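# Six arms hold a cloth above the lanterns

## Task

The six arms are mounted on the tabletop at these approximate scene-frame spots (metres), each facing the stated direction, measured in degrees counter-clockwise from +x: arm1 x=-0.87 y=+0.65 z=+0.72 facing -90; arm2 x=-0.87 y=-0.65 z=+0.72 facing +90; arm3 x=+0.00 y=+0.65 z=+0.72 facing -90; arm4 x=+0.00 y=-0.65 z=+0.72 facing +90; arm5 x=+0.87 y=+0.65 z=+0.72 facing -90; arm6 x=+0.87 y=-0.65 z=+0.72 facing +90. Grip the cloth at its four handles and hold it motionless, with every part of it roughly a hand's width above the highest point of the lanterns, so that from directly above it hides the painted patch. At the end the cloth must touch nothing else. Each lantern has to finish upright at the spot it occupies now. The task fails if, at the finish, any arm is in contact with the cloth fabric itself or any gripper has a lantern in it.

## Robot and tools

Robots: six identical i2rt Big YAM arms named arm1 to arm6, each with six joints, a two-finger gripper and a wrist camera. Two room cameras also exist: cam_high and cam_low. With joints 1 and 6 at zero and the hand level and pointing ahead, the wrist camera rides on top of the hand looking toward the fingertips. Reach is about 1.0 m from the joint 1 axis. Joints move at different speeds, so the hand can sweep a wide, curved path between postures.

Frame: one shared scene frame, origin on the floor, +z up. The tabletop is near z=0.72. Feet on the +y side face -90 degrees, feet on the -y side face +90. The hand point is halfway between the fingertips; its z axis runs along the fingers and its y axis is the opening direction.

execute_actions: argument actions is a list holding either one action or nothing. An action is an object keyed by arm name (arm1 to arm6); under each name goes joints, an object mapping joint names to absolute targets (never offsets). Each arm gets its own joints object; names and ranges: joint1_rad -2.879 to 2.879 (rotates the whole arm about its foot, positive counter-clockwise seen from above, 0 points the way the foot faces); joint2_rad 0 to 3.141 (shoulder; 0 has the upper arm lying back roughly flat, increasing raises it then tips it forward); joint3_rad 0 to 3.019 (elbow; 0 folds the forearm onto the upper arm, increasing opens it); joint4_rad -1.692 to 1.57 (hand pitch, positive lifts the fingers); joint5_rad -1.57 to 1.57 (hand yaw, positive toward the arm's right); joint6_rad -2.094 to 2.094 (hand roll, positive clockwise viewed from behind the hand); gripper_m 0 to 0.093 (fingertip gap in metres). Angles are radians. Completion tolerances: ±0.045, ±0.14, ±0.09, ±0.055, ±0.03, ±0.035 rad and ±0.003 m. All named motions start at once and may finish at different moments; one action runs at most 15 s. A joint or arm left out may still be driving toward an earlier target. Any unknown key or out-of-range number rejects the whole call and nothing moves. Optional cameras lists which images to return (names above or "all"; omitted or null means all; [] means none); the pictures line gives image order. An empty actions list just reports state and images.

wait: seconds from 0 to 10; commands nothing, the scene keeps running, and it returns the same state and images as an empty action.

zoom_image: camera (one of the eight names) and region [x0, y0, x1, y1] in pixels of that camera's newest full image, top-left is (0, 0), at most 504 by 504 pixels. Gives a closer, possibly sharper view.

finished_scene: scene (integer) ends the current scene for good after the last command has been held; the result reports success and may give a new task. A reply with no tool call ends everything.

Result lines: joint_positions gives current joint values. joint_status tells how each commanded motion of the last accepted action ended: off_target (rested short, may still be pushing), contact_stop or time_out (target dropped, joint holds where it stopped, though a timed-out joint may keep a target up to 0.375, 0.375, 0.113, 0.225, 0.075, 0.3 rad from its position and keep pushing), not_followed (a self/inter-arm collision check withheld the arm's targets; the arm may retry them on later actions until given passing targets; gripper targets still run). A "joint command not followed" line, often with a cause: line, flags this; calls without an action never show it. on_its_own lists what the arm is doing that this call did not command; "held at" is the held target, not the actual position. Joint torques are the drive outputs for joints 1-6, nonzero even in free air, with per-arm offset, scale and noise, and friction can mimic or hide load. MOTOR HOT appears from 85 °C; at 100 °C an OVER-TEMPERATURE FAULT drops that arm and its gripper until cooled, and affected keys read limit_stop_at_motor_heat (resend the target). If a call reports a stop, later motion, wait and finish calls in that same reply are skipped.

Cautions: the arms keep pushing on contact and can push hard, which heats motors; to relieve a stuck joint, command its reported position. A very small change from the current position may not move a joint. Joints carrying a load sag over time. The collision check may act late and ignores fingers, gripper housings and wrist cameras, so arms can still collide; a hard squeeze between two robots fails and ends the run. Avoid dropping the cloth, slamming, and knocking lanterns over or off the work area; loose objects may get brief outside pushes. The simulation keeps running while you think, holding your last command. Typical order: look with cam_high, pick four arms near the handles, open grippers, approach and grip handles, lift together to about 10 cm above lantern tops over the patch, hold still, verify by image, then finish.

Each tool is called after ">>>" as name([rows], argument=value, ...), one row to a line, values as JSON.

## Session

>>> execute_actions(actions=[])

Scene clock: 0.00 s.
Joint torques (N m, as the arm reports them, + toward a larger angle): no reading
Motor temperatures (°C, as the motors report them): arm1=[29 32 39 29 29 28] | arm2=[28 31 32 30 28 30] | arm3=[27 31 40 28 30 28] | arm4=[27 30 39 27 27 28] | arm5=[31 30 31 31 26 28] | arm6=[27 28 32 30 28 27]
arm1.joint_positions: joint1_rad=-0.008 joint2_rad=+0.434 joint3_rad=+1.482 joint4_rad=-1.527 joint5_rad=-0.016 joint6_rad=+0.005 gripper_m=+0.094
arm1.joint_status: not commanded
arm1.hand: x=-0.8750 y=+0.5326 z=+1.3268 quat_wxyz=(-0.372, -0.609, -0.600, +0.360) (m; scene frame)
arm2.joint_positions: joint1_rad=+0.002 joint2_rad=+0.451 joint3_rad=+1.455 joint4_rad=-1.532 joint5_rad=-0.001 joint6_rad=-0.009 gripper_m=+0.095
arm2.joint_status: not commanded
arm2.hand: x=-0.8756 y=-0.5188 z=+1.3173 quat_wxyz=(-0.356, +0.618, -0.610, -0.345) (m; scene frame)
arm3.joint_positions: joint1_rad=-0.015 joint2_rad=+0.432 joint3_rad=+1.462 joint4_rad=-1.527 joint5_rad=-0.007 joint6_rad=-0.010 gripper_m=+0.094
arm3.joint_status: not commanded
arm3.hand: x=-0.0031 y=+0.5313 z=+1.3591 quat_wxyz=(-0.354, -0.616, -0.599, +0.370) (m; scene frame)
arm4.joint_positions: joint1_rad=+0.013 joint2_rad=+0.423 joint3_rad=+1.480 joint4_rad=-1.520 joint5_rad=-0.004 joint6_rad=+0.005 gripper_m=+0.094
arm4.joint_status: not commanded
arm4.hand: x=+0.0029 y=-0.5377 z=+1.3395 quat_wxyz=(-0.372, +0.595, -0.608, -0.372) (m; scene frame)
arm5.joint_positions: joint1_rad=-0.014 joint2_rad=+0.450 joint3_rad=+1.470 joint4_rad=-1.540 joint5_rad=-0.006 joint6_rad=-0.017 gripper_m=+0.095
arm5.joint_status: not commanded
arm5.hand: x=+0.8757 y=+0.5298 z=+1.3411 quat_wxyz=(-0.361, -0.593, -0.628, +0.352) (m; scene frame)
arm6.joint_positions: joint1_rad=+0.002 joint2_rad=+0.435 joint3_rad=+1.460 joint4_rad=-1.541 joint5_rad=-0.010 joint6_rad=-0.002 gripper_m=+0.094
arm6.joint_status: not commanded
arm6.hand: x=+0.8710 y=-0.5298 z=+1.3649 quat_wxyz=(-0.353, +0.612, -0.611, -0.358) (m; scene frame)
pictures: arm1_cam_wrist, arm2_cam_wrist, arm3_cam_wrist, arm4_cam_wrist, arm5_cam_wrist, arm6_cam_wrist, cam_high, cam_low
Images, in order (width x height): arm1_cam_wrist 616x616, arm2_cam_wrist 616x616, arm3_cam_wrist 616x616, arm4_cam_wrist 616x616, arm5_cam_wrist 616x616, arm6_cam_wrist 616x616, cam_high 672x504, cam_low 672x504.

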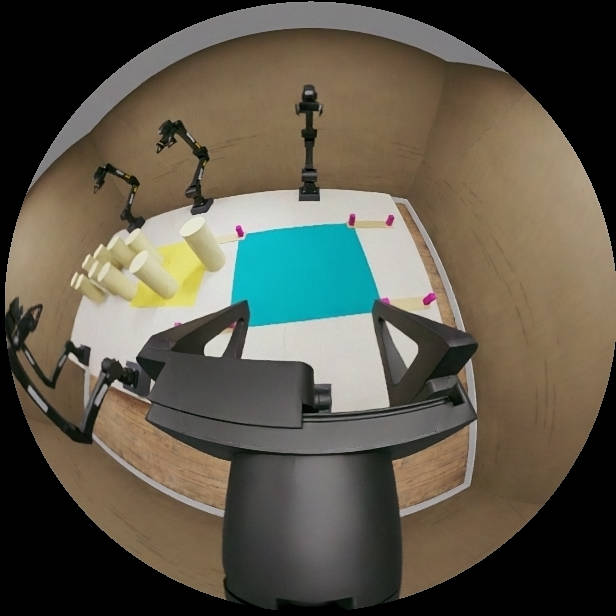

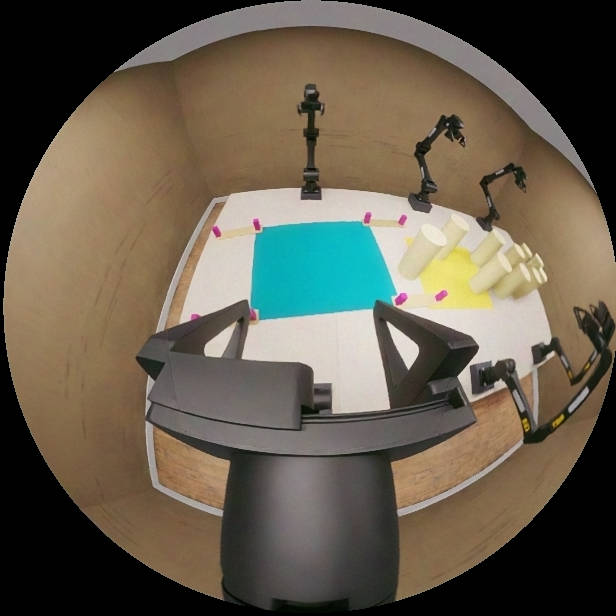

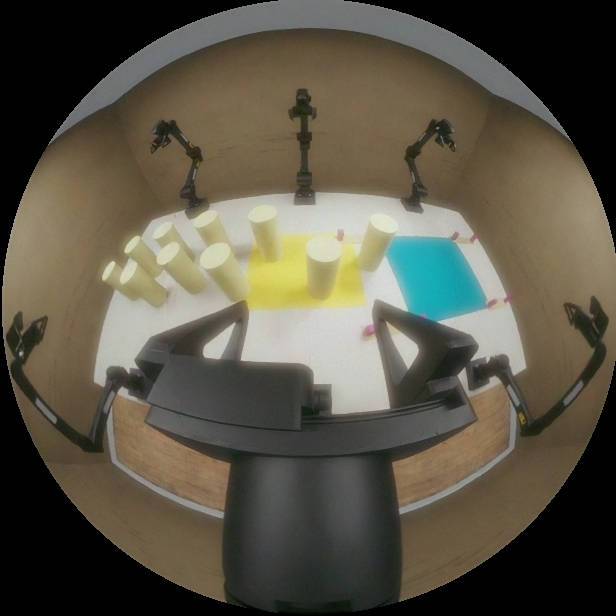

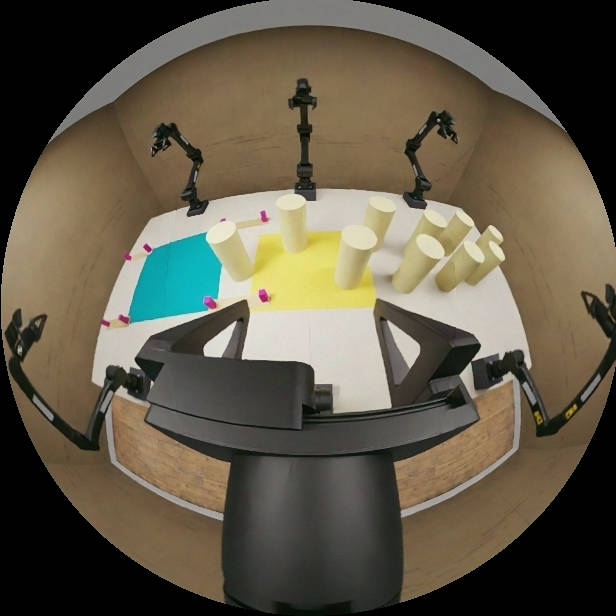

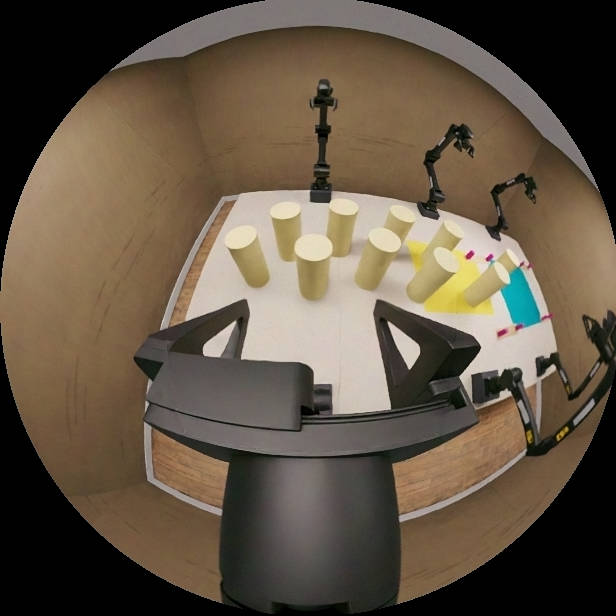

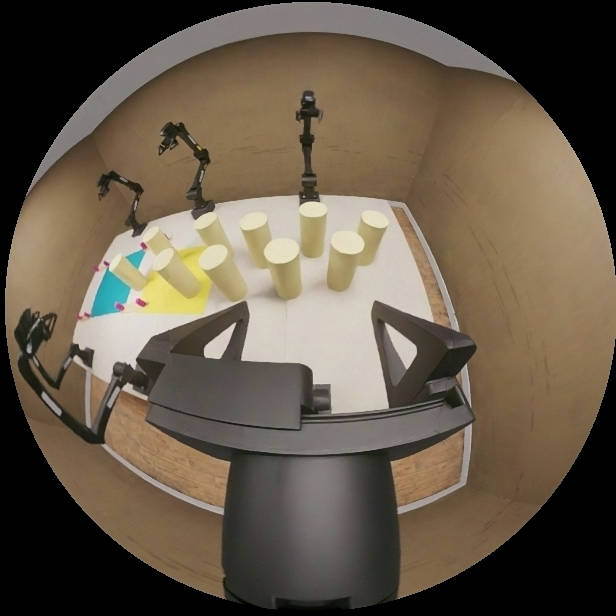

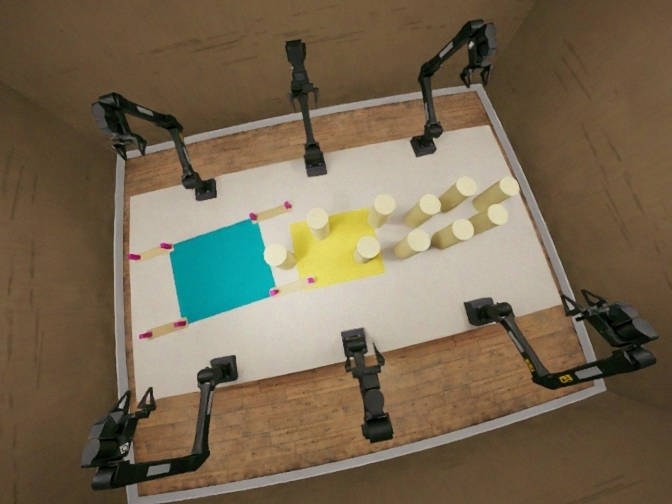

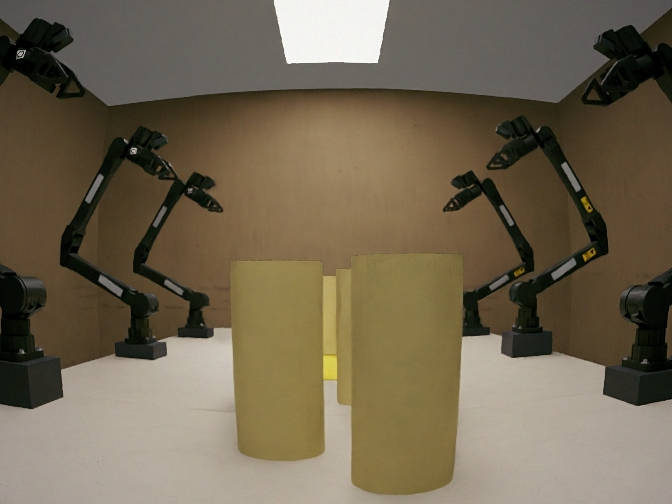

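>>> zoom_image(camera="cam_high", region=[100, 140, 420, 400])

Region (100, 140, 420, 400) of cam_high's 672x504 image, scaled by 1.575, with more detail than that image has; it fills the top 410 rows of this view, and the rest is white.

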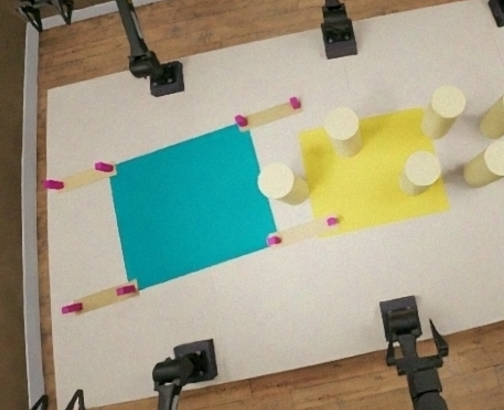

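>>> execute_actions([
  {"arm1":{"joints":{"joint1_rad":-0.902,"joint2_rad":1.61,"joint3_rad":0.953,"joint4_rad":-0.33,"joint5_rad":-0.712,"joint6_rad":-0.818}},"arm2":{"joints":{"joint1_rad":0.84,"joint2_rad":1.321,"joint3_rad":0.594,"joint4_rad":-0.082,"joint5_rad":0.523,"joint6_rad":0.515}},"arm3":{"joints":{"joint1_rad":-1.205,"joint2_rad":2.007,"joint3_rad":1.435,"joint4_rad":-0.725,"joint5_rad":-0.846,"joint6_rad":-1.25}},"arm4":{"joints":{"joint1_rad":1.014,"joint2_rad":1.856,"joint3_rad":1.215,"joint4_rad":-0.252,"joint5_rad":0.624,"joint6_rad":0.658}}},
], cameras=["cam_high","arm1_cam_wrist","arm2_cam_wrist","arm3_cam_wrist","arm4_cam_wrist"])

Scene clock: 45.33 s.
Joint torques (N m, as the arm reports them, + toward a larger angle): arm1=[  1.31 -13.92   9.29   1.97  -0.35  -0.08] | arm2=[ 0.31 -7.54  9.46  2.03  0.29  0.16] | arm3=[  0.4  -19.9    9.72   1.37  -0.51  -0.2 ] | arm4=[ -1.91 -15.65   8.85   1.69   0.34   0.23] | arm5=[ 0.13  5.35  6.01  2.05 -0.01  0.07] | arm6=[0.51 6.08 8.1  1.84 0.07 0.01]
Motor temperatures (°C, as the motors report them): arm1=[29 32 41 29 29 28] | arm2=[28 31 34 31 28 30] | arm3=[27 32 42 28 29 28] | arm4=[27 30 42 28 27 28] | arm5=[31 30 33 31 26 28] | arm6=[27 29 34 30 28 27]
arm1.joint_positions: joint1_rad=-0.903 joint2_rad=+1.599 joint3_rad=+0.935 joint4_rad=-0.348 joint5_rad=-0.709 joint6_rad=-0.807 gripper_m=+0.094
arm1.joint_status: all done
arm1.hand: x=-1.2041 y=+0.2484 z=+0.8519 quat_wxyz=(-0.317, -0.607, -0.674, +0.278) (m; scene frame)
arm2.joint_positions: joint1_rad=+0.840 joint2_rad=+1.312 joint3_rad=+0.597 joint4_rad=-0.106 joint5_rad=+0.521 joint6_rad=+0.502 gripper_m=+0.095
arm2.joint_status: all done
arm2.hand: x=-1.1327 y=-0.2963 z=+0.8585 quat_wxyz=(-0.281, +0.680, -0.598, -0.318) (m; scene frame)
arm3.joint_positions: joint1_rad=-1.217 joint2_rad=+2.000 joint3_rad=+1.426 joint4_rad=-0.743 joint5_rad=-0.845 joint6_rad=-1.241 gripper_m=+0.094
arm3.joint_status: all done
arm3.hand: x=-0.5358 y=+0.3335 z=+0.8564 quat_wxyz=(-0.313, -0.604, -0.676, +0.284) (m; scene frame)
arm4.joint_positions: joint1_rad=+1.026 joint2_rad=+1.865 joint3_rad=+1.214 joint4_rad=-0.274 joint5_rad=+0.621 joint6_rad=+0.647 gripper_m=+0.094
arm4.joint_status: all done
arm4.hand: x=-0.4735 y=-0.2237 z=+0.8413 quat_wxyz=(-0.278, +0.684, -0.598, -0.314) (m; scene frame)
arm5.joint_positions: joint1_rad=-0.014 joint2_rad=+0.450 joint3_rad=+1.470 joint4_rad=-1.540 joint5_rad=-0.006 joint6_rad=-0.017 gripper_m=+0.095
arm5.joint_status: not commanded
arm5.hand: x=+0.8757 y=+0.5298 z=+1.3411 quat_wxyz=(-0.361, -0.593, -0.628, +0.352) (m; scene frame)
arm6.joint_positions: joint1_rad=+0.002 joint2_rad=+0.435 joint3_rad=+1.460 joint4_rad=-1.541 joint5_rad=-0.010 joint6_rad=-0.002 gripper_m=+0.094
arm6.joint_status: not commanded
arm6.hand: x=+0.8710 y=-0.5298 z=+1.3649 quat_wxyz=(-0.353, +0.612, -0.611, -0.358) (m; scene frame)
pictures: arm1_cam_wrist, arm2_cam_wrist, arm3_cam_wrist, arm4_cam_wrist, cam_high
Images, in order (width x height): arm1_cam_wrist 616x616, arm2_cam_wrist 616x616, arm3_cam_wrist 616x616, arm4_cam_wrist 616x616, cam_high 672x504.

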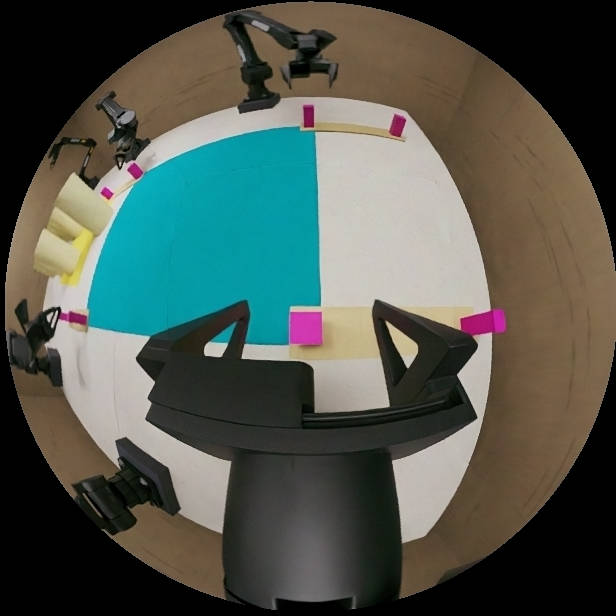

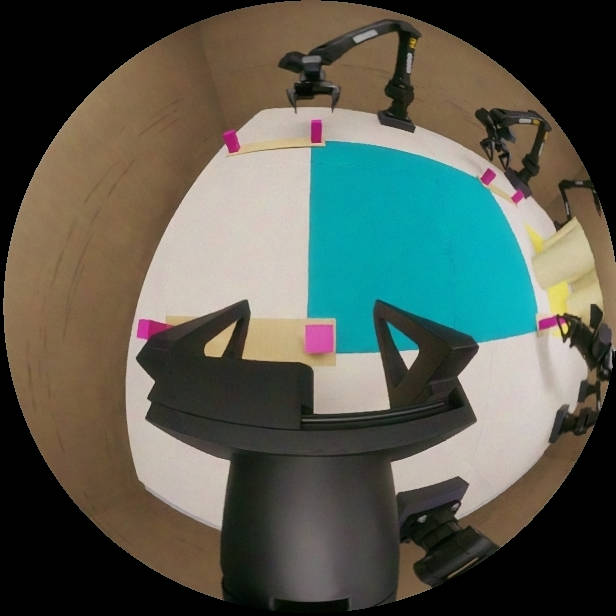

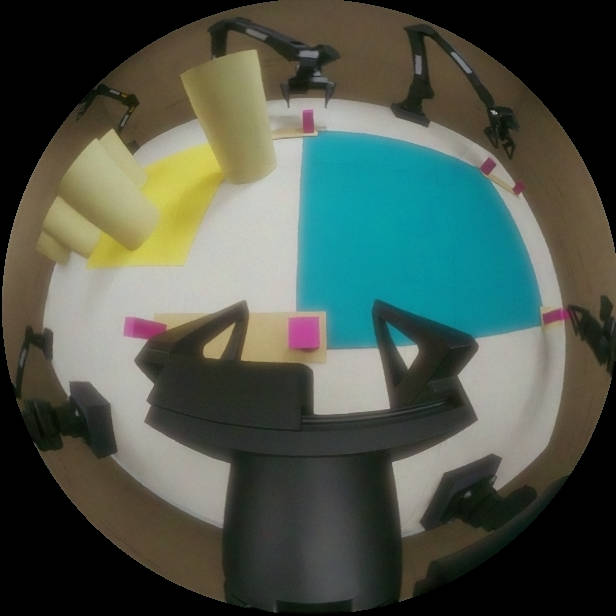

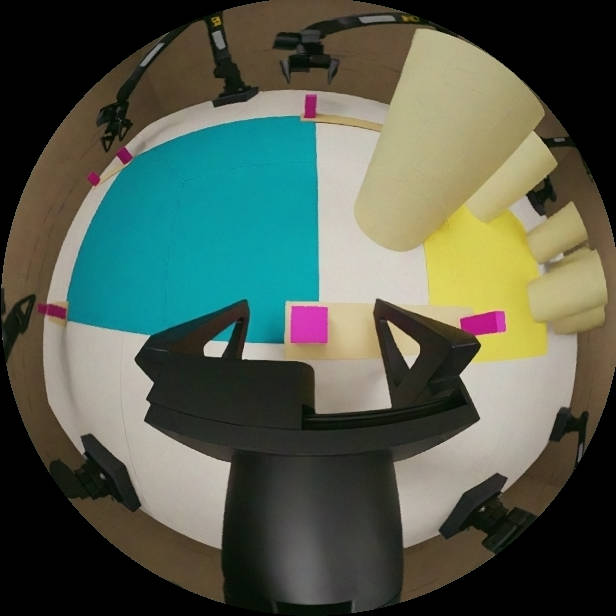

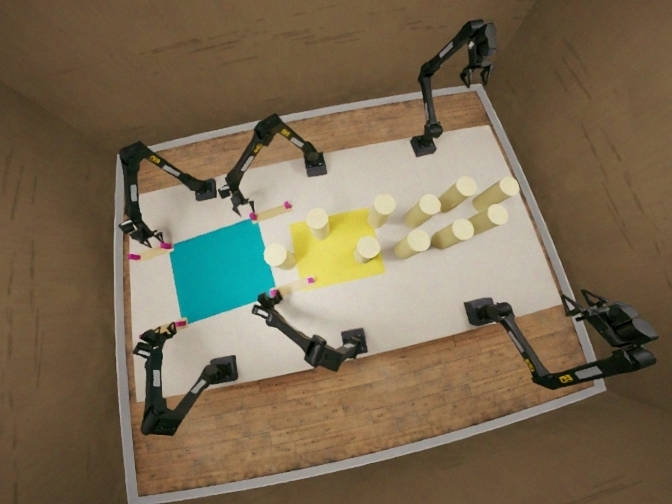

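>>> execute_actions([
  {"arm1":{"joints":{"joint1_rad":-0.886,"joint2_rad":1.79,"joint3_rad":0.888,"joint4_rad":-0.078}},"arm2":{"joints":{"joint1_rad":0.83,"joint2_rad":1.627,"joint3_rad":0.495,"joint4_rad":0.328}},"arm3":{"joints":{"joint1_rad":-1.212,"joint2_rad":2.164,"joint3_rad":1.39,"joint4_rad":-0.515}},"arm4":{"joints":{"joint1_rad":1.005,"joint2_rad":2.025,"joint3_rad":1.2,"joint4_rad":-0.063}}},
], cameras=["arm1_cam_wrist","arm2_cam_wrist","arm3_cam_wrist","arm4_cam_wrist"])

Scene clock: 71.80 s.
Joint torques (N m, as the arm reports them, + toward a larger angle): arm1=[  1.86 -16.17   7.19   1.89  -0.3   -0.06] | arm2=[ -0.32 -10.19   6.49   2.03   0.26   0.16] | arm3=[ -0.19 -22.02   8.51   1.21  -0.45  -0.19] | arm4=[ -1.57 -15.8    7.46   1.41   0.15   0.15] | arm5=[0.26 5.45 6.02 2.03 0.   0.07] | arm6=[ 0.42  5.87  8.04  1.82  0.05 -0.01]
Motor temperatures (°C, as the motors report them): arm1=[29 32 42 29 29 28] | arm2=[28 31 34 31 28 30] | arm3=[27 34 42 28 30 28] | arm4=[27 32 42 28 27 28] | arm5=[31 30 33 31 26 28] | arm6=[27 29 34 30 28 27]
arm1.joint_positions: joint1_rad=-0.899 joint2_rad=+1.795 joint3_rad=+0.875 joint4_rad=-0.096 joint5_rad=-0.711 joint6_rad=-0.807 gripper_m=+0.094
arm1.joint_status: all done
arm1.hand: x=-1.2025 y=+0.2461 z=+0.7608 quat_wxyz=(-0.318, -0.605, -0.675, +0.275) (m; scene frame)
arm2.joint_positions: joint1_rad=+0.837 joint2_rad=+1.627 joint3_rad=+0.494 joint4_rad=+0.304 joint5_rad=+0.522 joint6_rad=+0.503 gripper_m=+0.095
arm2.joint_status: all done
arm2.hand: x=-1.1252 y=-0.3010 z=+0.7527 quat_wxyz=(-0.282, +0.681, -0.599, -0.314) (m; scene frame)
arm3.joint_positions: joint1_rad=-1.217 joint2_rad=+2.170 joint3_rad=+1.378 joint4_rad=-0.533 joint5_rad=-0.846 joint6_rad=-1.242 gripper_m=+0.094
arm3.joint_status: all done
arm3.hand: x=-0.5326 y=+0.3345 z=+0.7499 quat_wxyz=(-0.316, -0.605, -0.675, +0.281) (m; scene frame)
arm4.joint_positions: joint1_rad=+1.016 joint2_rad=+2.031 joint3_rad=+1.202 joint4_rad=-0.076 joint5_rad=+0.627 joint6_rad=+0.657 gripper_m=+0.094
arm4.joint_status: all done
arm4.hand: x=-0.4785 y=-0.2125 z=+0.7600 quat_wxyz=(-0.279, +0.673, -0.605, -0.322) (m; scene frame)
arm5.joint_positions: joint1_rad=-0.014 joint2_rad=+0.450 joint3_rad=+1.470 joint4_rad=-1.540 joint5_rad=-0.006 joint6_rad=-0.017 gripper_m=+0.095
arm5.joint_status: not commanded
arm5.hand: x=+0.8757 y=+0.5298 z=+1.3411 quat_wxyz=(-0.361, -0.593, -0.628, +0.352) (m; scene frame)
arm6.joint_positions: joint1_rad=+0.002 joint2_rad=+0.435 joint3_rad=+1.460 joint4_rad=-1.541 joint5_rad=-0.010 joint6_rad=-0.002 gripper_m=+0.094
arm6.joint_status: not commanded
arm6.hand: x=+0.8710 y=-0.5298 z=+1.3649 quat_wxyz=(-0.353, +0.612, -0.611, -0.358) (m; scene frame)
pictures: arm1_cam_wrist, arm2_cam_wrist, arm3_cam_wrist, arm4_cam_wrist
Images, in order (width x height): arm1_cam_wrist 616x616, arm2_cam_wrist 616x616, arm3_cam_wrist 616x616, arm4_cam_wrist 616x616.

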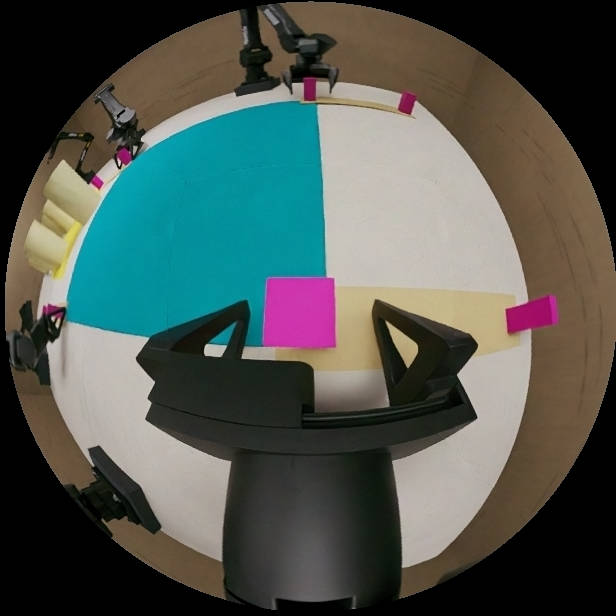

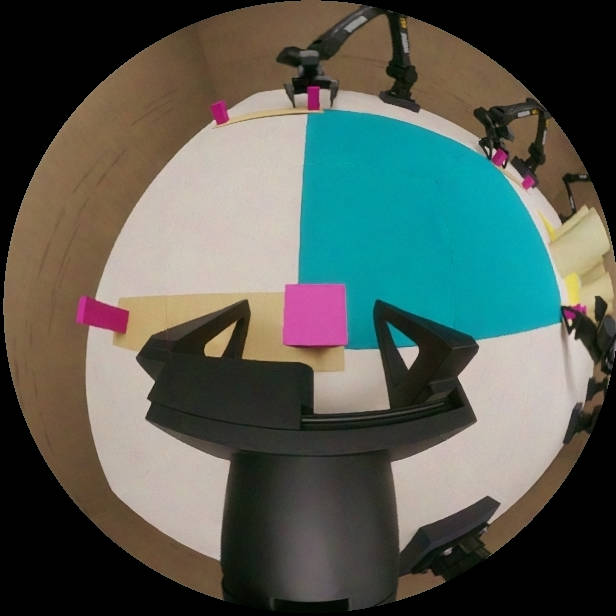

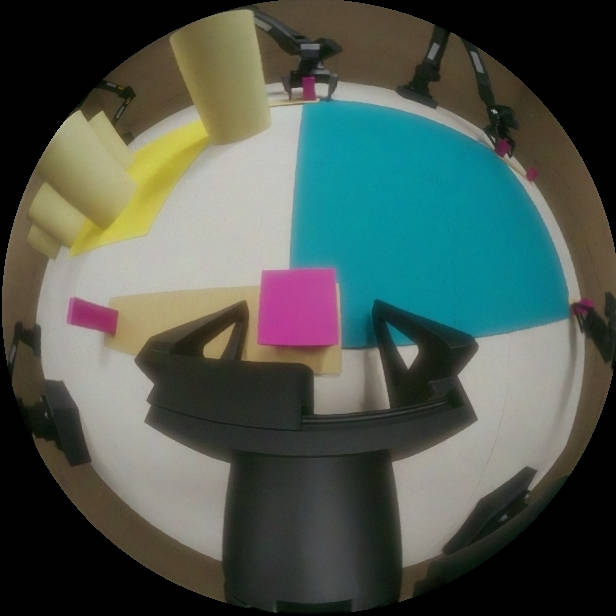

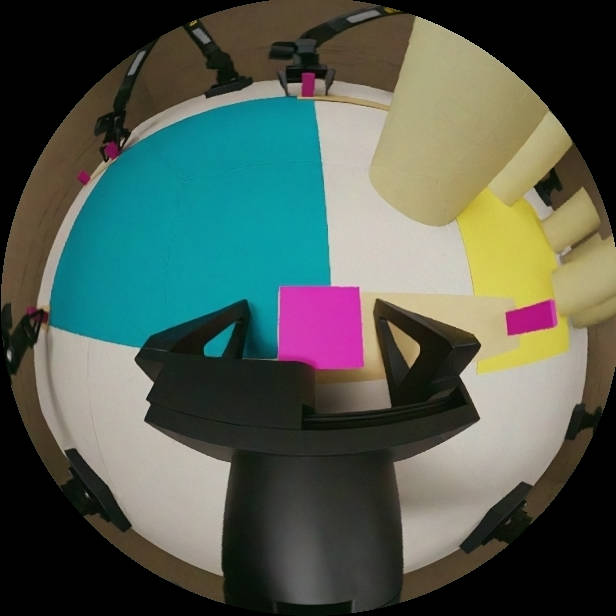

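>>> execute_actions([
  {"arm1":{"joints":{"gripper_m":0}},"arm2":{"joints":{"gripper_m":0}},"arm3":{"joints":{"gripper_m":0}},"arm4":{"joints":{"gripper_m":0}}},
], cameras=[])

>>> execute_actions([
  {"arm1":{"joints":{"joint1_rad":-0.899,"joint2_rad":1.451,"joint3_rad":1.125,"joint4_rad":-0.675}},"arm2":{"joints":{"joint1_rad":0.837,"joint2_rad":1.123,"joint3_rad":0.78,"joint4_rad":-0.47}},"arm3":{"joints":{"joint2_rad":1.876,"joint3_rad":1.525,"joint4_rad":-0.975}},"arm4":{"joints":{"joint1_rad":1.016,"joint2_rad":1.725,"joint3_rad":1.39,"joint4_rad":-0.565}}},
], cameras=["cam_high","arm1_cam_wrist","arm4_cam_wrist"])

Scene clock: 92.03 s.
Joint torques (N m, as the arm reports them, + toward a larger angle): arm1=[  1.76 -16.49   7.25   1.78  -0.28  -0.03] | arm2=[ -0.32 -10.12   6.49   1.99   0.21   0.15] | arm3=[ -0.27 -21.58   8.63   1.22  -0.52  -0.07] | arm4=[ -1.54 -16.53   7.48   1.38   0.28   0.1 ] | arm5=[0.15 5.39 6.05 2.06 0.   0.07] | arm6=[ 0.35  5.99  8.06  1.82  0.07 -0.01]
Motor temperatures (°C, as the motors report them): arm1=[29 33 41 29 29 28] | arm2=[28 31 33 31 28 30] | arm3=[27 35 42 28 30 28] | arm4=[27 33 41 28 27 28] | arm5=[31 30 33 31 26 28] | arm6=[27 29 34 30 28 27]
arm1.joint_positions: joint1_rad=-0.898 joint2_rad=+1.795 joint3_rad=+0.875 joint4_rad=-0.093 joint5_rad=-0.711 joint6_rad=-0.813 gripper_m=+0.029
arm1.joint_status: gripper_m off_target (ended at +0.029, target +0.000)
arm1.hand: x=-1.2025 y=+0.2454 z=+0.7612 quat_wxyz=(-0.318, -0.602, -0.678, +0.278) (m; scene frame)
arm2.joint_positions: joint1_rad=+0.837 joint2_rad=+1.627 joint3_rad=+0.494 joint4_rad=+0.305 joint5_rad=+0.523 joint6_rad=+0.504 gripper_m=+0.029
arm2.joint_status: gripper_m off_target (ended at +0.029, target +0.000)
arm2.hand: x=-1.1249 y=-0.3008 z=+0.7529 quat_wxyz=(-0.282, +0.680, -0.600, -0.314) (m; scene frame)
arm3.joint_positions: joint1_rad=-1.217 joint2_rad=+2.170 joint3_rad=+1.378 joint4_rad=-0.528 joint5_rad=-0.844 joint6_rad=-1.252 gripper_m=+0.029
arm3.joint_status: gripper_m off_target (ended at +0.029, target +0.000)
arm3.hand: x=-0.5336 y=+0.3343 z=+0.7499 quat_wxyz=(-0.312, -0.601, -0.679, +0.284) (m; scene frame)
arm4.joint_positions: joint1_rad=+1.016 joint2_rad=+2.031 joint3_rad=+1.202 joint4_rad=-0.075 joint5_rad=+0.623 joint6_rad=+0.662 gripper_m=+0.029
arm4.joint_status: gripper_m off_target (ended at +0.029, target +0.000)
arm4.hand: x=-0.4792 y=-0.2127 z=+0.7599 quat_wxyz=(-0.277, +0.672, -0.606, -0.323) (m; scene frame)
arm5.joint_positions: joint1_rad=-0.014 joint2_rad=+0.450 joint3_rad=+1.470 joint4_rad=-1.540 joint5_rad=-0.006 joint6_rad=-0.017 gripper_m=+0.095
arm5.joint_status: not commanded
arm5.hand: x=+0.8757 y=+0.5298 z=+1.3411 quat_wxyz=(-0.361, -0.593, -0.628, +0.352) (m; scene frame)
arm6.joint_positions: joint1_rad=+0.002 joint2_rad=+0.435 joint3_rad=+1.460 joint4_rad=-1.541 joint5_rad=-0.010 joint6_rad=-0.002 gripper_m=+0.094
arm6.joint_status: not commanded
arm6.hand: x=+0.8710 y=-0.5298 z=+1.3649 quat_wxyz=(-0.353, +0.612, -0.611, -0.358) (m; scene frame)
pictures: none
No camera images: the call's "cameras" was empty. Leave "cameras" out to get every camera's image.

Scene clock: 93.53 s.
Joint torques (N m, as the arm reports them, + toward a larger angle): arm1=[  0.93 -14.36  11.13   1.08  -0.05  -0.04] | arm2=[ 0.5  -7.34 14.26  1.05 -0.09  0.16] | arm3=[ -0.6  -19.77  10.15  -0.29  -0.57  -0.01] | arm4=[ -0.54 -17.27  11.19   0.19   0.49   0.09] | arm5=[0.21 5.4  6.03 2.03 0.   0.07] | arm6=[0.29 5.79 8.07 1.81 0.07 0.02]
Motor temperatures (°C, as the motors report them): arm1=[29 33 41 29 29 28] | arm2=[28 31 33 31 28 30] | arm3=[27 35 42 28 30 28] | arm4=[27 33 42 28 27 28] | arm5=[31 30 33 31 26 28] | arm6=[27 29 34 30 28 27]
arm1.joint_positions: joint1_rad=-0.898 joint2_rad=+1.446 joint3_rad=+1.100 joint4_rad=-0.673 joint5_rad=-0.719 joint6_rad=-0.810 gripper_m=+0.029
arm1.joint_status: all done
arm1.hand: x=-1.2012 y=+0.2463 z=+0.9659 quat_wxyz=(-0.322, -0.603, -0.676, +0.275) (m; scene frame)
arm2.joint_positions: joint1_rad=+0.833 joint2_rad=+1.125 joint3_rad=+0.747 joint4_rad=-0.463 joint5_rad=+0.531 joint6_rad=+0.503 gripper_m=+0.029
arm2.joint_status: all done
arm2.hand: x=-1.1245 y=-0.2984 z=+0.9530 quat_wxyz=(-0.286, +0.680, -0.601, -0.307) (m; scene frame)
arm3.joint_positions: joint1_rad=-1.217 joint2_rad=+1.874 joint3_rad=+1.521 joint4_rad=-0.950 joint5_rad=-0.844 joint6_rad=-1.255 gripper_m=+0.029
arm3.joint_status: all done
arm3.hand: x=-0.5346 y=+0.3341 z=+0.9577 quat_wxyz=(-0.308, -0.597, -0.682, +0.292) (m; scene frame)
arm4.joint_positions: joint1_rad=+1.016 joint2_rad=+1.744 joint3_rad=+1.380 joint4_rad=-0.547 joint5_rad=+0.616 joint6_rad=+0.663 gripper_m=+0.029
arm4.joint_status: all done
arm4.hand: x=-0.4804 y=-0.2127 z=+0.9566 quat_wxyz=(-0.274, +0.674, -0.607, -0.321) (m; scene frame)
arm5.joint_positions: joint1_rad=-0.014 joint2_rad=+0.450 joint3_rad=+1.470 joint4_rad=-1.540 joint5_rad=-0.006 joint6_rad=-0.017 gripper_m=+0.095
arm5.joint_status: not commanded
arm5.hand: x=+0.8757 y=+0.5298 z=+1.3411 quat_wxyz=(-0.361, -0.593, -0.628, +0.352) (m; scene frame)
arm6.joint_positions: joint1_rad=+0.002 joint2_rad=+0.435 joint3_rad=+1.460 joint4_rad=-1.541 joint5_rad=-0.010 joint6_rad=-0.002 gripper_m=+0.094
arm6.joint_status: not commanded
arm6.hand: x=+0.8710 y=-0.5298 z=+1.3649 quat_wxyz=(-0.353, +0.612, -0.611, -0.358) (m; scene frame)
pictures: arm1_cam_wrist, arm4_cam_wrist, cam_high
Images, in order (width x height): arm1_cam_wrist 616x616, arm4_cam_wrist 616x616, cam_high 672x504.

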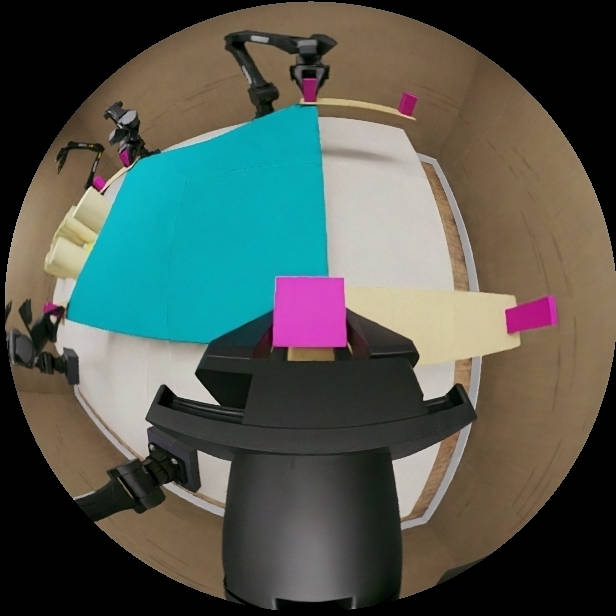

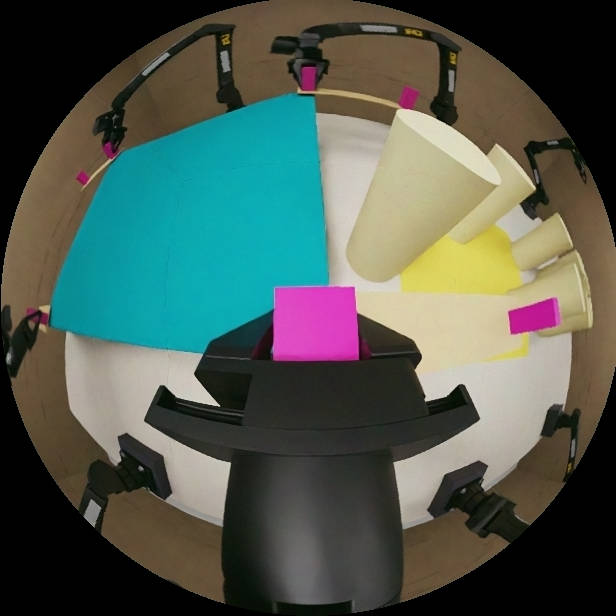

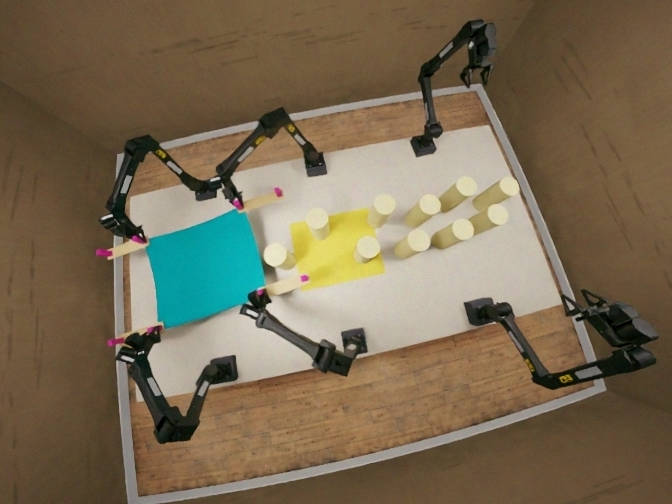

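>>> execute_actions([
  {"arm1":{"joints":{"joint1_rad":-0.818,"joint2_rad":1.34,"joint3_rad":1.76,"joint4_rad":-1.27,"joint5_rad":-0.59,"joint6_rad":-0.6}},"arm2":{"joints":{"joint1_rad":0.945,"joint2_rad":1.21,"joint3_rad":1.63,"joint4_rad":-1.325,"joint5_rad":0.66,"joint6_rad":0.72}},"arm3":{"joints":{"joint1_rad":-1.04,"joint2_rad":1.753,"joint3_rad":2.095,"joint4_rad":-1.39,"joint5_rad":-0.742,"joint6_rad":-0.855}},"arm4":{"joints":{"joint1_rad":1.2,"joint2_rad":1.775,"joint3_rad":2.24,"joint4_rad":-1.595,"joint5_rad":0.786,"joint6_rad":1.0}}},
], cameras=["cam_low"])

>>> execute_actions([
  {"arm1":{"joints":{"joint1_rad":-0.42,"joint2_rad":1.15,"joint3_rad":1.585,"joint4_rad":-1.13,"joint5_rad":-0.312,"joint6_rad":-0.28}},"arm2":{"joints":{"joint1_rad":0.46,"joint2_rad":1.01,"joint3_rad":1.455,"joint4_rad":-1.165,"joint5_rad":0.335,"joint6_rad":0.301}},"arm3":{"joints":{"joint1_rad":-0.835,"joint2_rad":1.42,"joint3_rad":1.72,"joint4_rad":-1.191,"joint5_rad":-0.628,"joint6_rad":-0.63}},"arm4":{"joints":{"joint1_rad":1.025,"joint2_rad":1.41,"joint3_rad":1.83,"joint4_rad":-1.388,"joint5_rad":0.698,"joint6_rad":0.755}}},
], cameras=["cam_low"])

>>> execute_actions([
  {"arm1":{"joints":{"joint1_rad":-0.02,"joint2_rad":0.995,"joint3_rad":1.447,"joint4_rad":-1.11,"joint5_rad":-0.008,"joint6_rad":-0.013}},"arm2":{"joints":{"joint1_rad":-0.015,"joint2_rad":0.84,"joint3_rad":1.335,"joint4_rad":-1.165,"joint5_rad":-0.026,"joint6_rad":-0.016}},"arm3":{"joints":{"joint1_rad":-0.623,"joint2_rad":1.122,"joint3_rad":1.385,"joint4_rad":-1.05,"joint5_rad":-0.49,"joint6_rad":-0.44}},"arm4":{"joints":{"joint1_rad":0.829,"joint2_rad":1.079,"joint3_rad":1.46,"joint4_rad":-1.235,"joint5_rad":0.584,"joint6_rad":0.565}}},
], cameras=["cam_high","cam_low"])

Scene clock: 109.27 s.
Joint torques (N m, as the arm reports them, + toward a larger angle): arm1=[  0.09 -12.41  12.91   1.28   0.13   0.01] | arm2=[ 1.61 -8.47 17.19  0.83  0.09  0.36] | arm3=[ -1.27 -18.19  13.44   0.    -0.69   0.2 ] | arm4=[ -1.13 -15.94  13.76  -0.2    0.47   0.12] | arm5=[0.21 5.29 6.03 2.05 0.   0.07] | arm6=[0.52 6.   8.05 1.87 0.05 0.01]
Motor temperatures (°C, as the motors report them): arm1=[29 33 43 29 29 28] | arm2=[28 31 36 30 28 30] | arm3=[27 35 43 28 30 28] | arm4=[27 33 44 27 27 28] | arm5=[31 30 33 31 26 28] | arm6=[27 29 35 30 28 27]
arm1.joint_positions: joint1_rad=-0.809 joint2_rad=+1.335 joint3_rad=+1.716 joint4_rad=-1.268 joint5_rad=-0.599 joint6_rad=-0.595 gripper_m=+0.029
arm1.joint_status: all done
arm1.hand: x=-1.1652 y=+0.2416 z=+1.2430 quat_wxyz=(-0.305, -0.642, -0.639, +0.292) (m; scene frame)
arm2.joint_positions: joint1_rad=+0.930 joint2_rad=+1.212 joint3_rad=+1.562 joint4_rad=-1.318 joint5_rad=+0.666 joint6_rad=+0.692 gripper_m=+0.029
arm2.joint_status: all done
arm2.hand: x=-1.1542 y=-0.3037 z=+1.2255 quat_wxyz=(-0.307, +0.650, -0.635, -0.282) (m; scene frame)
arm3.joint_positions: joint1_rad=-1.038 joint2_rad=+1.752 joint3_rad=+2.065 joint4_rad=-1.363 joint5_rad=-0.733 joint6_rad=-0.878 gripper_m=+0.029
arm3.joint_status: all done
arm3.hand: x=-0.4869 y=+0.2499 z=+1.2327 quat_wxyz=(-0.295, -0.636, -0.646, +0.301) (m; scene frame)
arm4.joint_positions: joint1_rad=+1.206 joint2_rad=+1.781 joint3_rad=+2.198 joint4_rad=-1.573 joint5_rad=+0.783 joint6_rad=+1.003 gripper_m=+0.029
arm4.joint_status: all done
arm4.hand: x=-0.5019 y=-0.3088 z=+1.2325 quat_wxyz=(-0.298, +0.642, -0.642, -0.294) (m; scene frame)
arm5.joint_positions: joint1_rad=-0.014 joint2_rad=+0.450 joint3_rad=+1.470 joint4_rad=-1.540 joint5_rad=-0.006 joint6_rad=-0.017 gripper_m=+0.095
arm5.joint_status: not commanded
arm5.hand: x=+0.8757 y=+0.5298 z=+1.3411 quat_wxyz=(-0.361, -0.593, -0.628, +0.352) (m; scene frame)
arm6.joint_positions: joint1_rad=+0.002 joint2_rad=+0.435 joint3_rad=+1.460 joint4_rad=-1.541 joint5_rad=-0.010 joint6_rad=-0.002 gripper_m=+0.094
arm6.joint_status: not commanded
arm6.hand: x=+0.8710 y=-0.5298 z=+1.3649 quat_wxyz=(-0.353, +0.612, -0.611, -0.358) (m; scene frame)
pictures: cam_low
Images, in order (width x height): cam_low 672x504.

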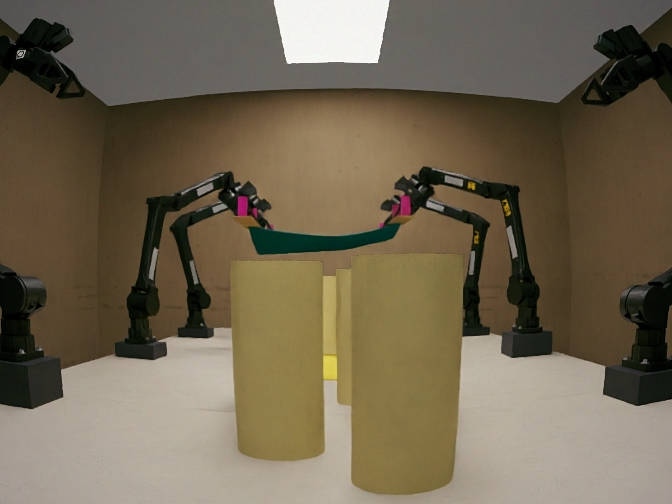

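Scene clock: 110.83 s.
Joint torques (N m, as the arm reports them, + toward a larger angle): arm1=[ -0.22 -10.78  11.25   2.8    0.34   0.  ] | arm2=[ 0.56 -4.9  11.79  2.48 -0.12  0.06] | arm3=[ -1.39 -12.55  11.32   1.98  -0.62   0.18] | arm4=[  0.36 -11.81  10.42   1.37   0.49  -0.05] | arm5=[0.11 5.34 6.03 2.04 0.   0.07] | arm6=[0.54 5.98 8.09 1.85 0.06 0.  ]
Motor temperatures (°C, as the motors report them): arm1=[29 33 43 29 29 28] | arm2=[28 31 36 31 28 30] | arm3=[27 35 43 28 30 28] | arm4=[27 33 44 27 27 28] | arm5=[31 30 33 31 26 28] | arm6=[27 29 35 30 28 27]
arm1.joint_positions: joint1_rad=-0.410 joint2_rad=+1.157 joint3_rad=+1.564 joint4_rad=-1.160 joint5_rad=-0.323 joint6_rad=-0.277 gripper_m=+0.029
arm1.joint_status: all done
arm1.hand: x=-1.0090 y=+0.2100 z=+1.2494 quat_wxyz=(-0.303, -0.643, -0.642, +0.288) (m; scene frame)
arm2.joint_positions: joint1_rad=+0.457 joint2_rad=+1.008 joint3_rad=+1.449 joint4_rad=-1.200 joint5_rad=+0.342 joint6_rad=+0.298 gripper_m=+0.029
arm2.joint_status: all done
arm2.hand: x=-0.9954 y=-0.2679 z=+1.2471 quat_wxyz=(-0.300, +0.646, -0.639, -0.289) (m; scene frame)
arm3.joint_positions: joint1_rad=-0.828 joint2_rad=+1.419 joint3_rad=+1.714 joint4_rad=-1.205 joint5_rad=-0.619 joint6_rad=-0.652 gripper_m=+0.029
arm3.joint_status: all done
arm3.hand: x=-0.3331 y=+0.2286 z=+1.2561 quat_wxyz=(-0.297, -0.636, -0.646, +0.301) (m; scene frame)
arm4.joint_positions: joint1_rad=+1.014 joint2_rad=+1.426 joint3_rad=+1.826 joint4_rad=-1.405 joint5_rad=+0.692 joint6_rad=+0.777 gripper_m=+0.029
arm4.joint_status: all done
arm4.hand: x=-0.3518 y=-0.2833 z=+1.2596 quat_wxyz=(-0.299, +0.641, -0.643, -0.293) (m; scene frame)
arm5.joint_positions: joint1_rad=-0.014 joint2_rad=+0.450 joint3_rad=+1.470 joint4_rad=-1.540 joint5_rad=-0.006 joint6_rad=-0.017 gripper_m=+0.095
arm5.joint_status: not commanded
arm5.hand: x=+0.8757 y=+0.5298 z=+1.3411 quat_wxyz=(-0.361, -0.593, -0.628, +0.352) (m; scene frame)
arm6.joint_positions: joint1_rad=+0.002 joint2_rad=+0.435 joint3_rad=+1.460 joint4_rad=-1.541 joint5_rad=-0.010 joint6_rad=-0.002 gripper_m=+0.094
arm6.joint_status: not commanded
arm6.hand: x=+0.8710 y=-0.5298 z=+1.3649 quat_wxyz=(-0.353, +0.612, -0.611, -0.358) (m; scene frame)
pictures: cam_low
Images, in order (width x height): cam_low 672x504.

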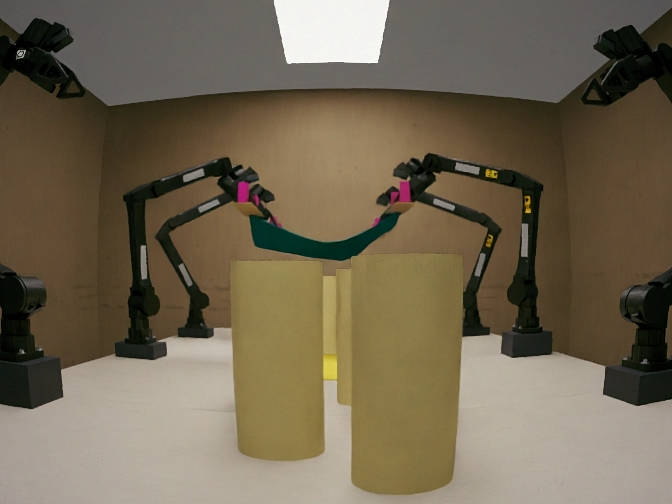

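Scene clock: 112.20 s.
Joint torques (N m, as the arm reports them, + toward a larger angle): arm1=[ 1.11 -8.83 11.57  2.52  0.53  0.02] | arm2=[ 0.42 -2.53 12.57  2.28 -0.45  0.06] | arm3=[-0.52 -8.11 11.54  1.96 -0.56  0.23] | arm4=[ 0.   -7.04 10.73  1.39  0.39 -0.07] | arm5=[0.23 5.37 6.02 2.04 0.   0.07] | arm6=[0.52 6.08 8.05 1.82 0.06 0.  ]
Motor temperatures (°C, as the motors report them): arm1=[29 33 43 29 29 28] | arm2=[28 31 36 31 28 30] | arm3=[27 34 43 28 30 28] | arm4=[27 33 44 27 27 28] | arm5=[31 30 33 31 26 28] | arm6=[27 29 35 30 28 27]
arm1.joint_positions: joint1_rad=-0.017 joint2_rad=+1.006 joint3_rad=+1.423 joint4_rad=-1.132 joint5_rad=-0.020 joint6_rad=-0.010 gripper_m=+0.029
arm1.joint_status: all done
arm1.hand: x=-0.8810 y=+0.2370 z=+1.2370 quat_wxyz=(-0.297, -0.646, -0.641, +0.287) (m; scene frame)
arm2.joint_positions: joint1_rad=-0.017 joint2_rad=+0.844 joint3_rad=+1.319 joint4_rad=-1.190 joint5_rad=-0.015 joint6_rad=-0.021 gripper_m=+0.029
arm2.joint_status: all done
arm2.hand: x=-0.8698 y=-0.3014 z=+1.2333 quat_wxyz=(-0.297, +0.648, -0.641, -0.287) (m; scene frame)
arm3.joint_positions: joint1_rad=-0.625 joint2_rad=+1.124 joint3_rad=+1.380 joint4_rad=-1.063 joint5_rad=-0.480 joint6_rad=-0.464 gripper_m=+0.029
arm3.joint_status: all done
arm3.hand: x=-0.2071 y=+0.2482 z=+1.2334 quat_wxyz=(-0.296, -0.638, -0.643, +0.304) (m; scene frame)
arm4.joint_positions: joint1_rad=+0.820 joint2_rad=+1.092 joint3_rad=+1.458 joint4_rad=-1.249 joint5_rad=+0.579 joint6_rad=+0.588 gripper_m=+0.029
arm4.joint_status: all done
arm4.hand: x=-0.2188 y=-0.2996 z=+1.2354 quat_wxyz=(-0.298, +0.638, -0.645, -0.296) (m; scene frame)
arm5.joint_positions: joint1_rad=-0.014 joint2_rad=+0.450 joint3_rad=+1.470 joint4_rad=-1.540 joint5_rad=-0.006 joint6_rad=-0.017 gripper_m=+0.095
arm5.joint_status: not commanded
arm5.hand: x=+0.8757 y=+0.5298 z=+1.3411 quat_wxyz=(-0.361, -0.593, -0.628, +0.352) (m; scene frame)
arm6.joint_positions: joint1_rad=+0.002 joint2_rad=+0.435 joint3_rad=+1.460 joint4_rad=-1.541 joint5_rad=-0.010 joint6_rad=-0.002 gripper_m=+0.094
arm6.joint_status: not commanded
arm6.hand: x=+0.8710 y=-0.5298 z=+1.3649 quat_wxyz=(-0.353, +0.612, -0.611, -0.358) (m; scene frame)
pictures: cam_high, cam_low
Images, in order (width x height): cam_high 672x504, cam_low 672x504.

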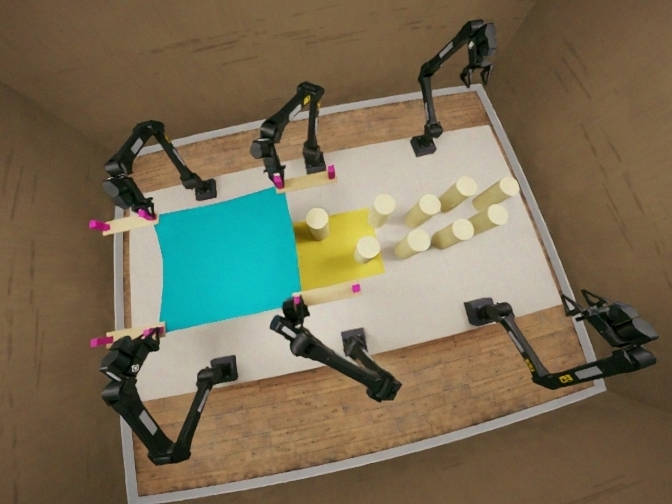

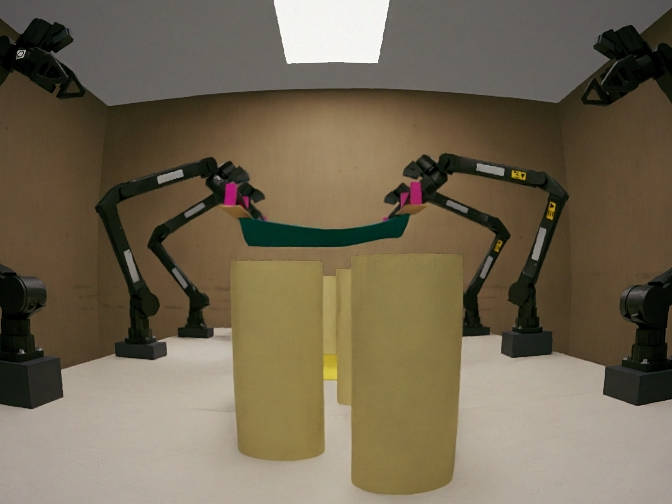

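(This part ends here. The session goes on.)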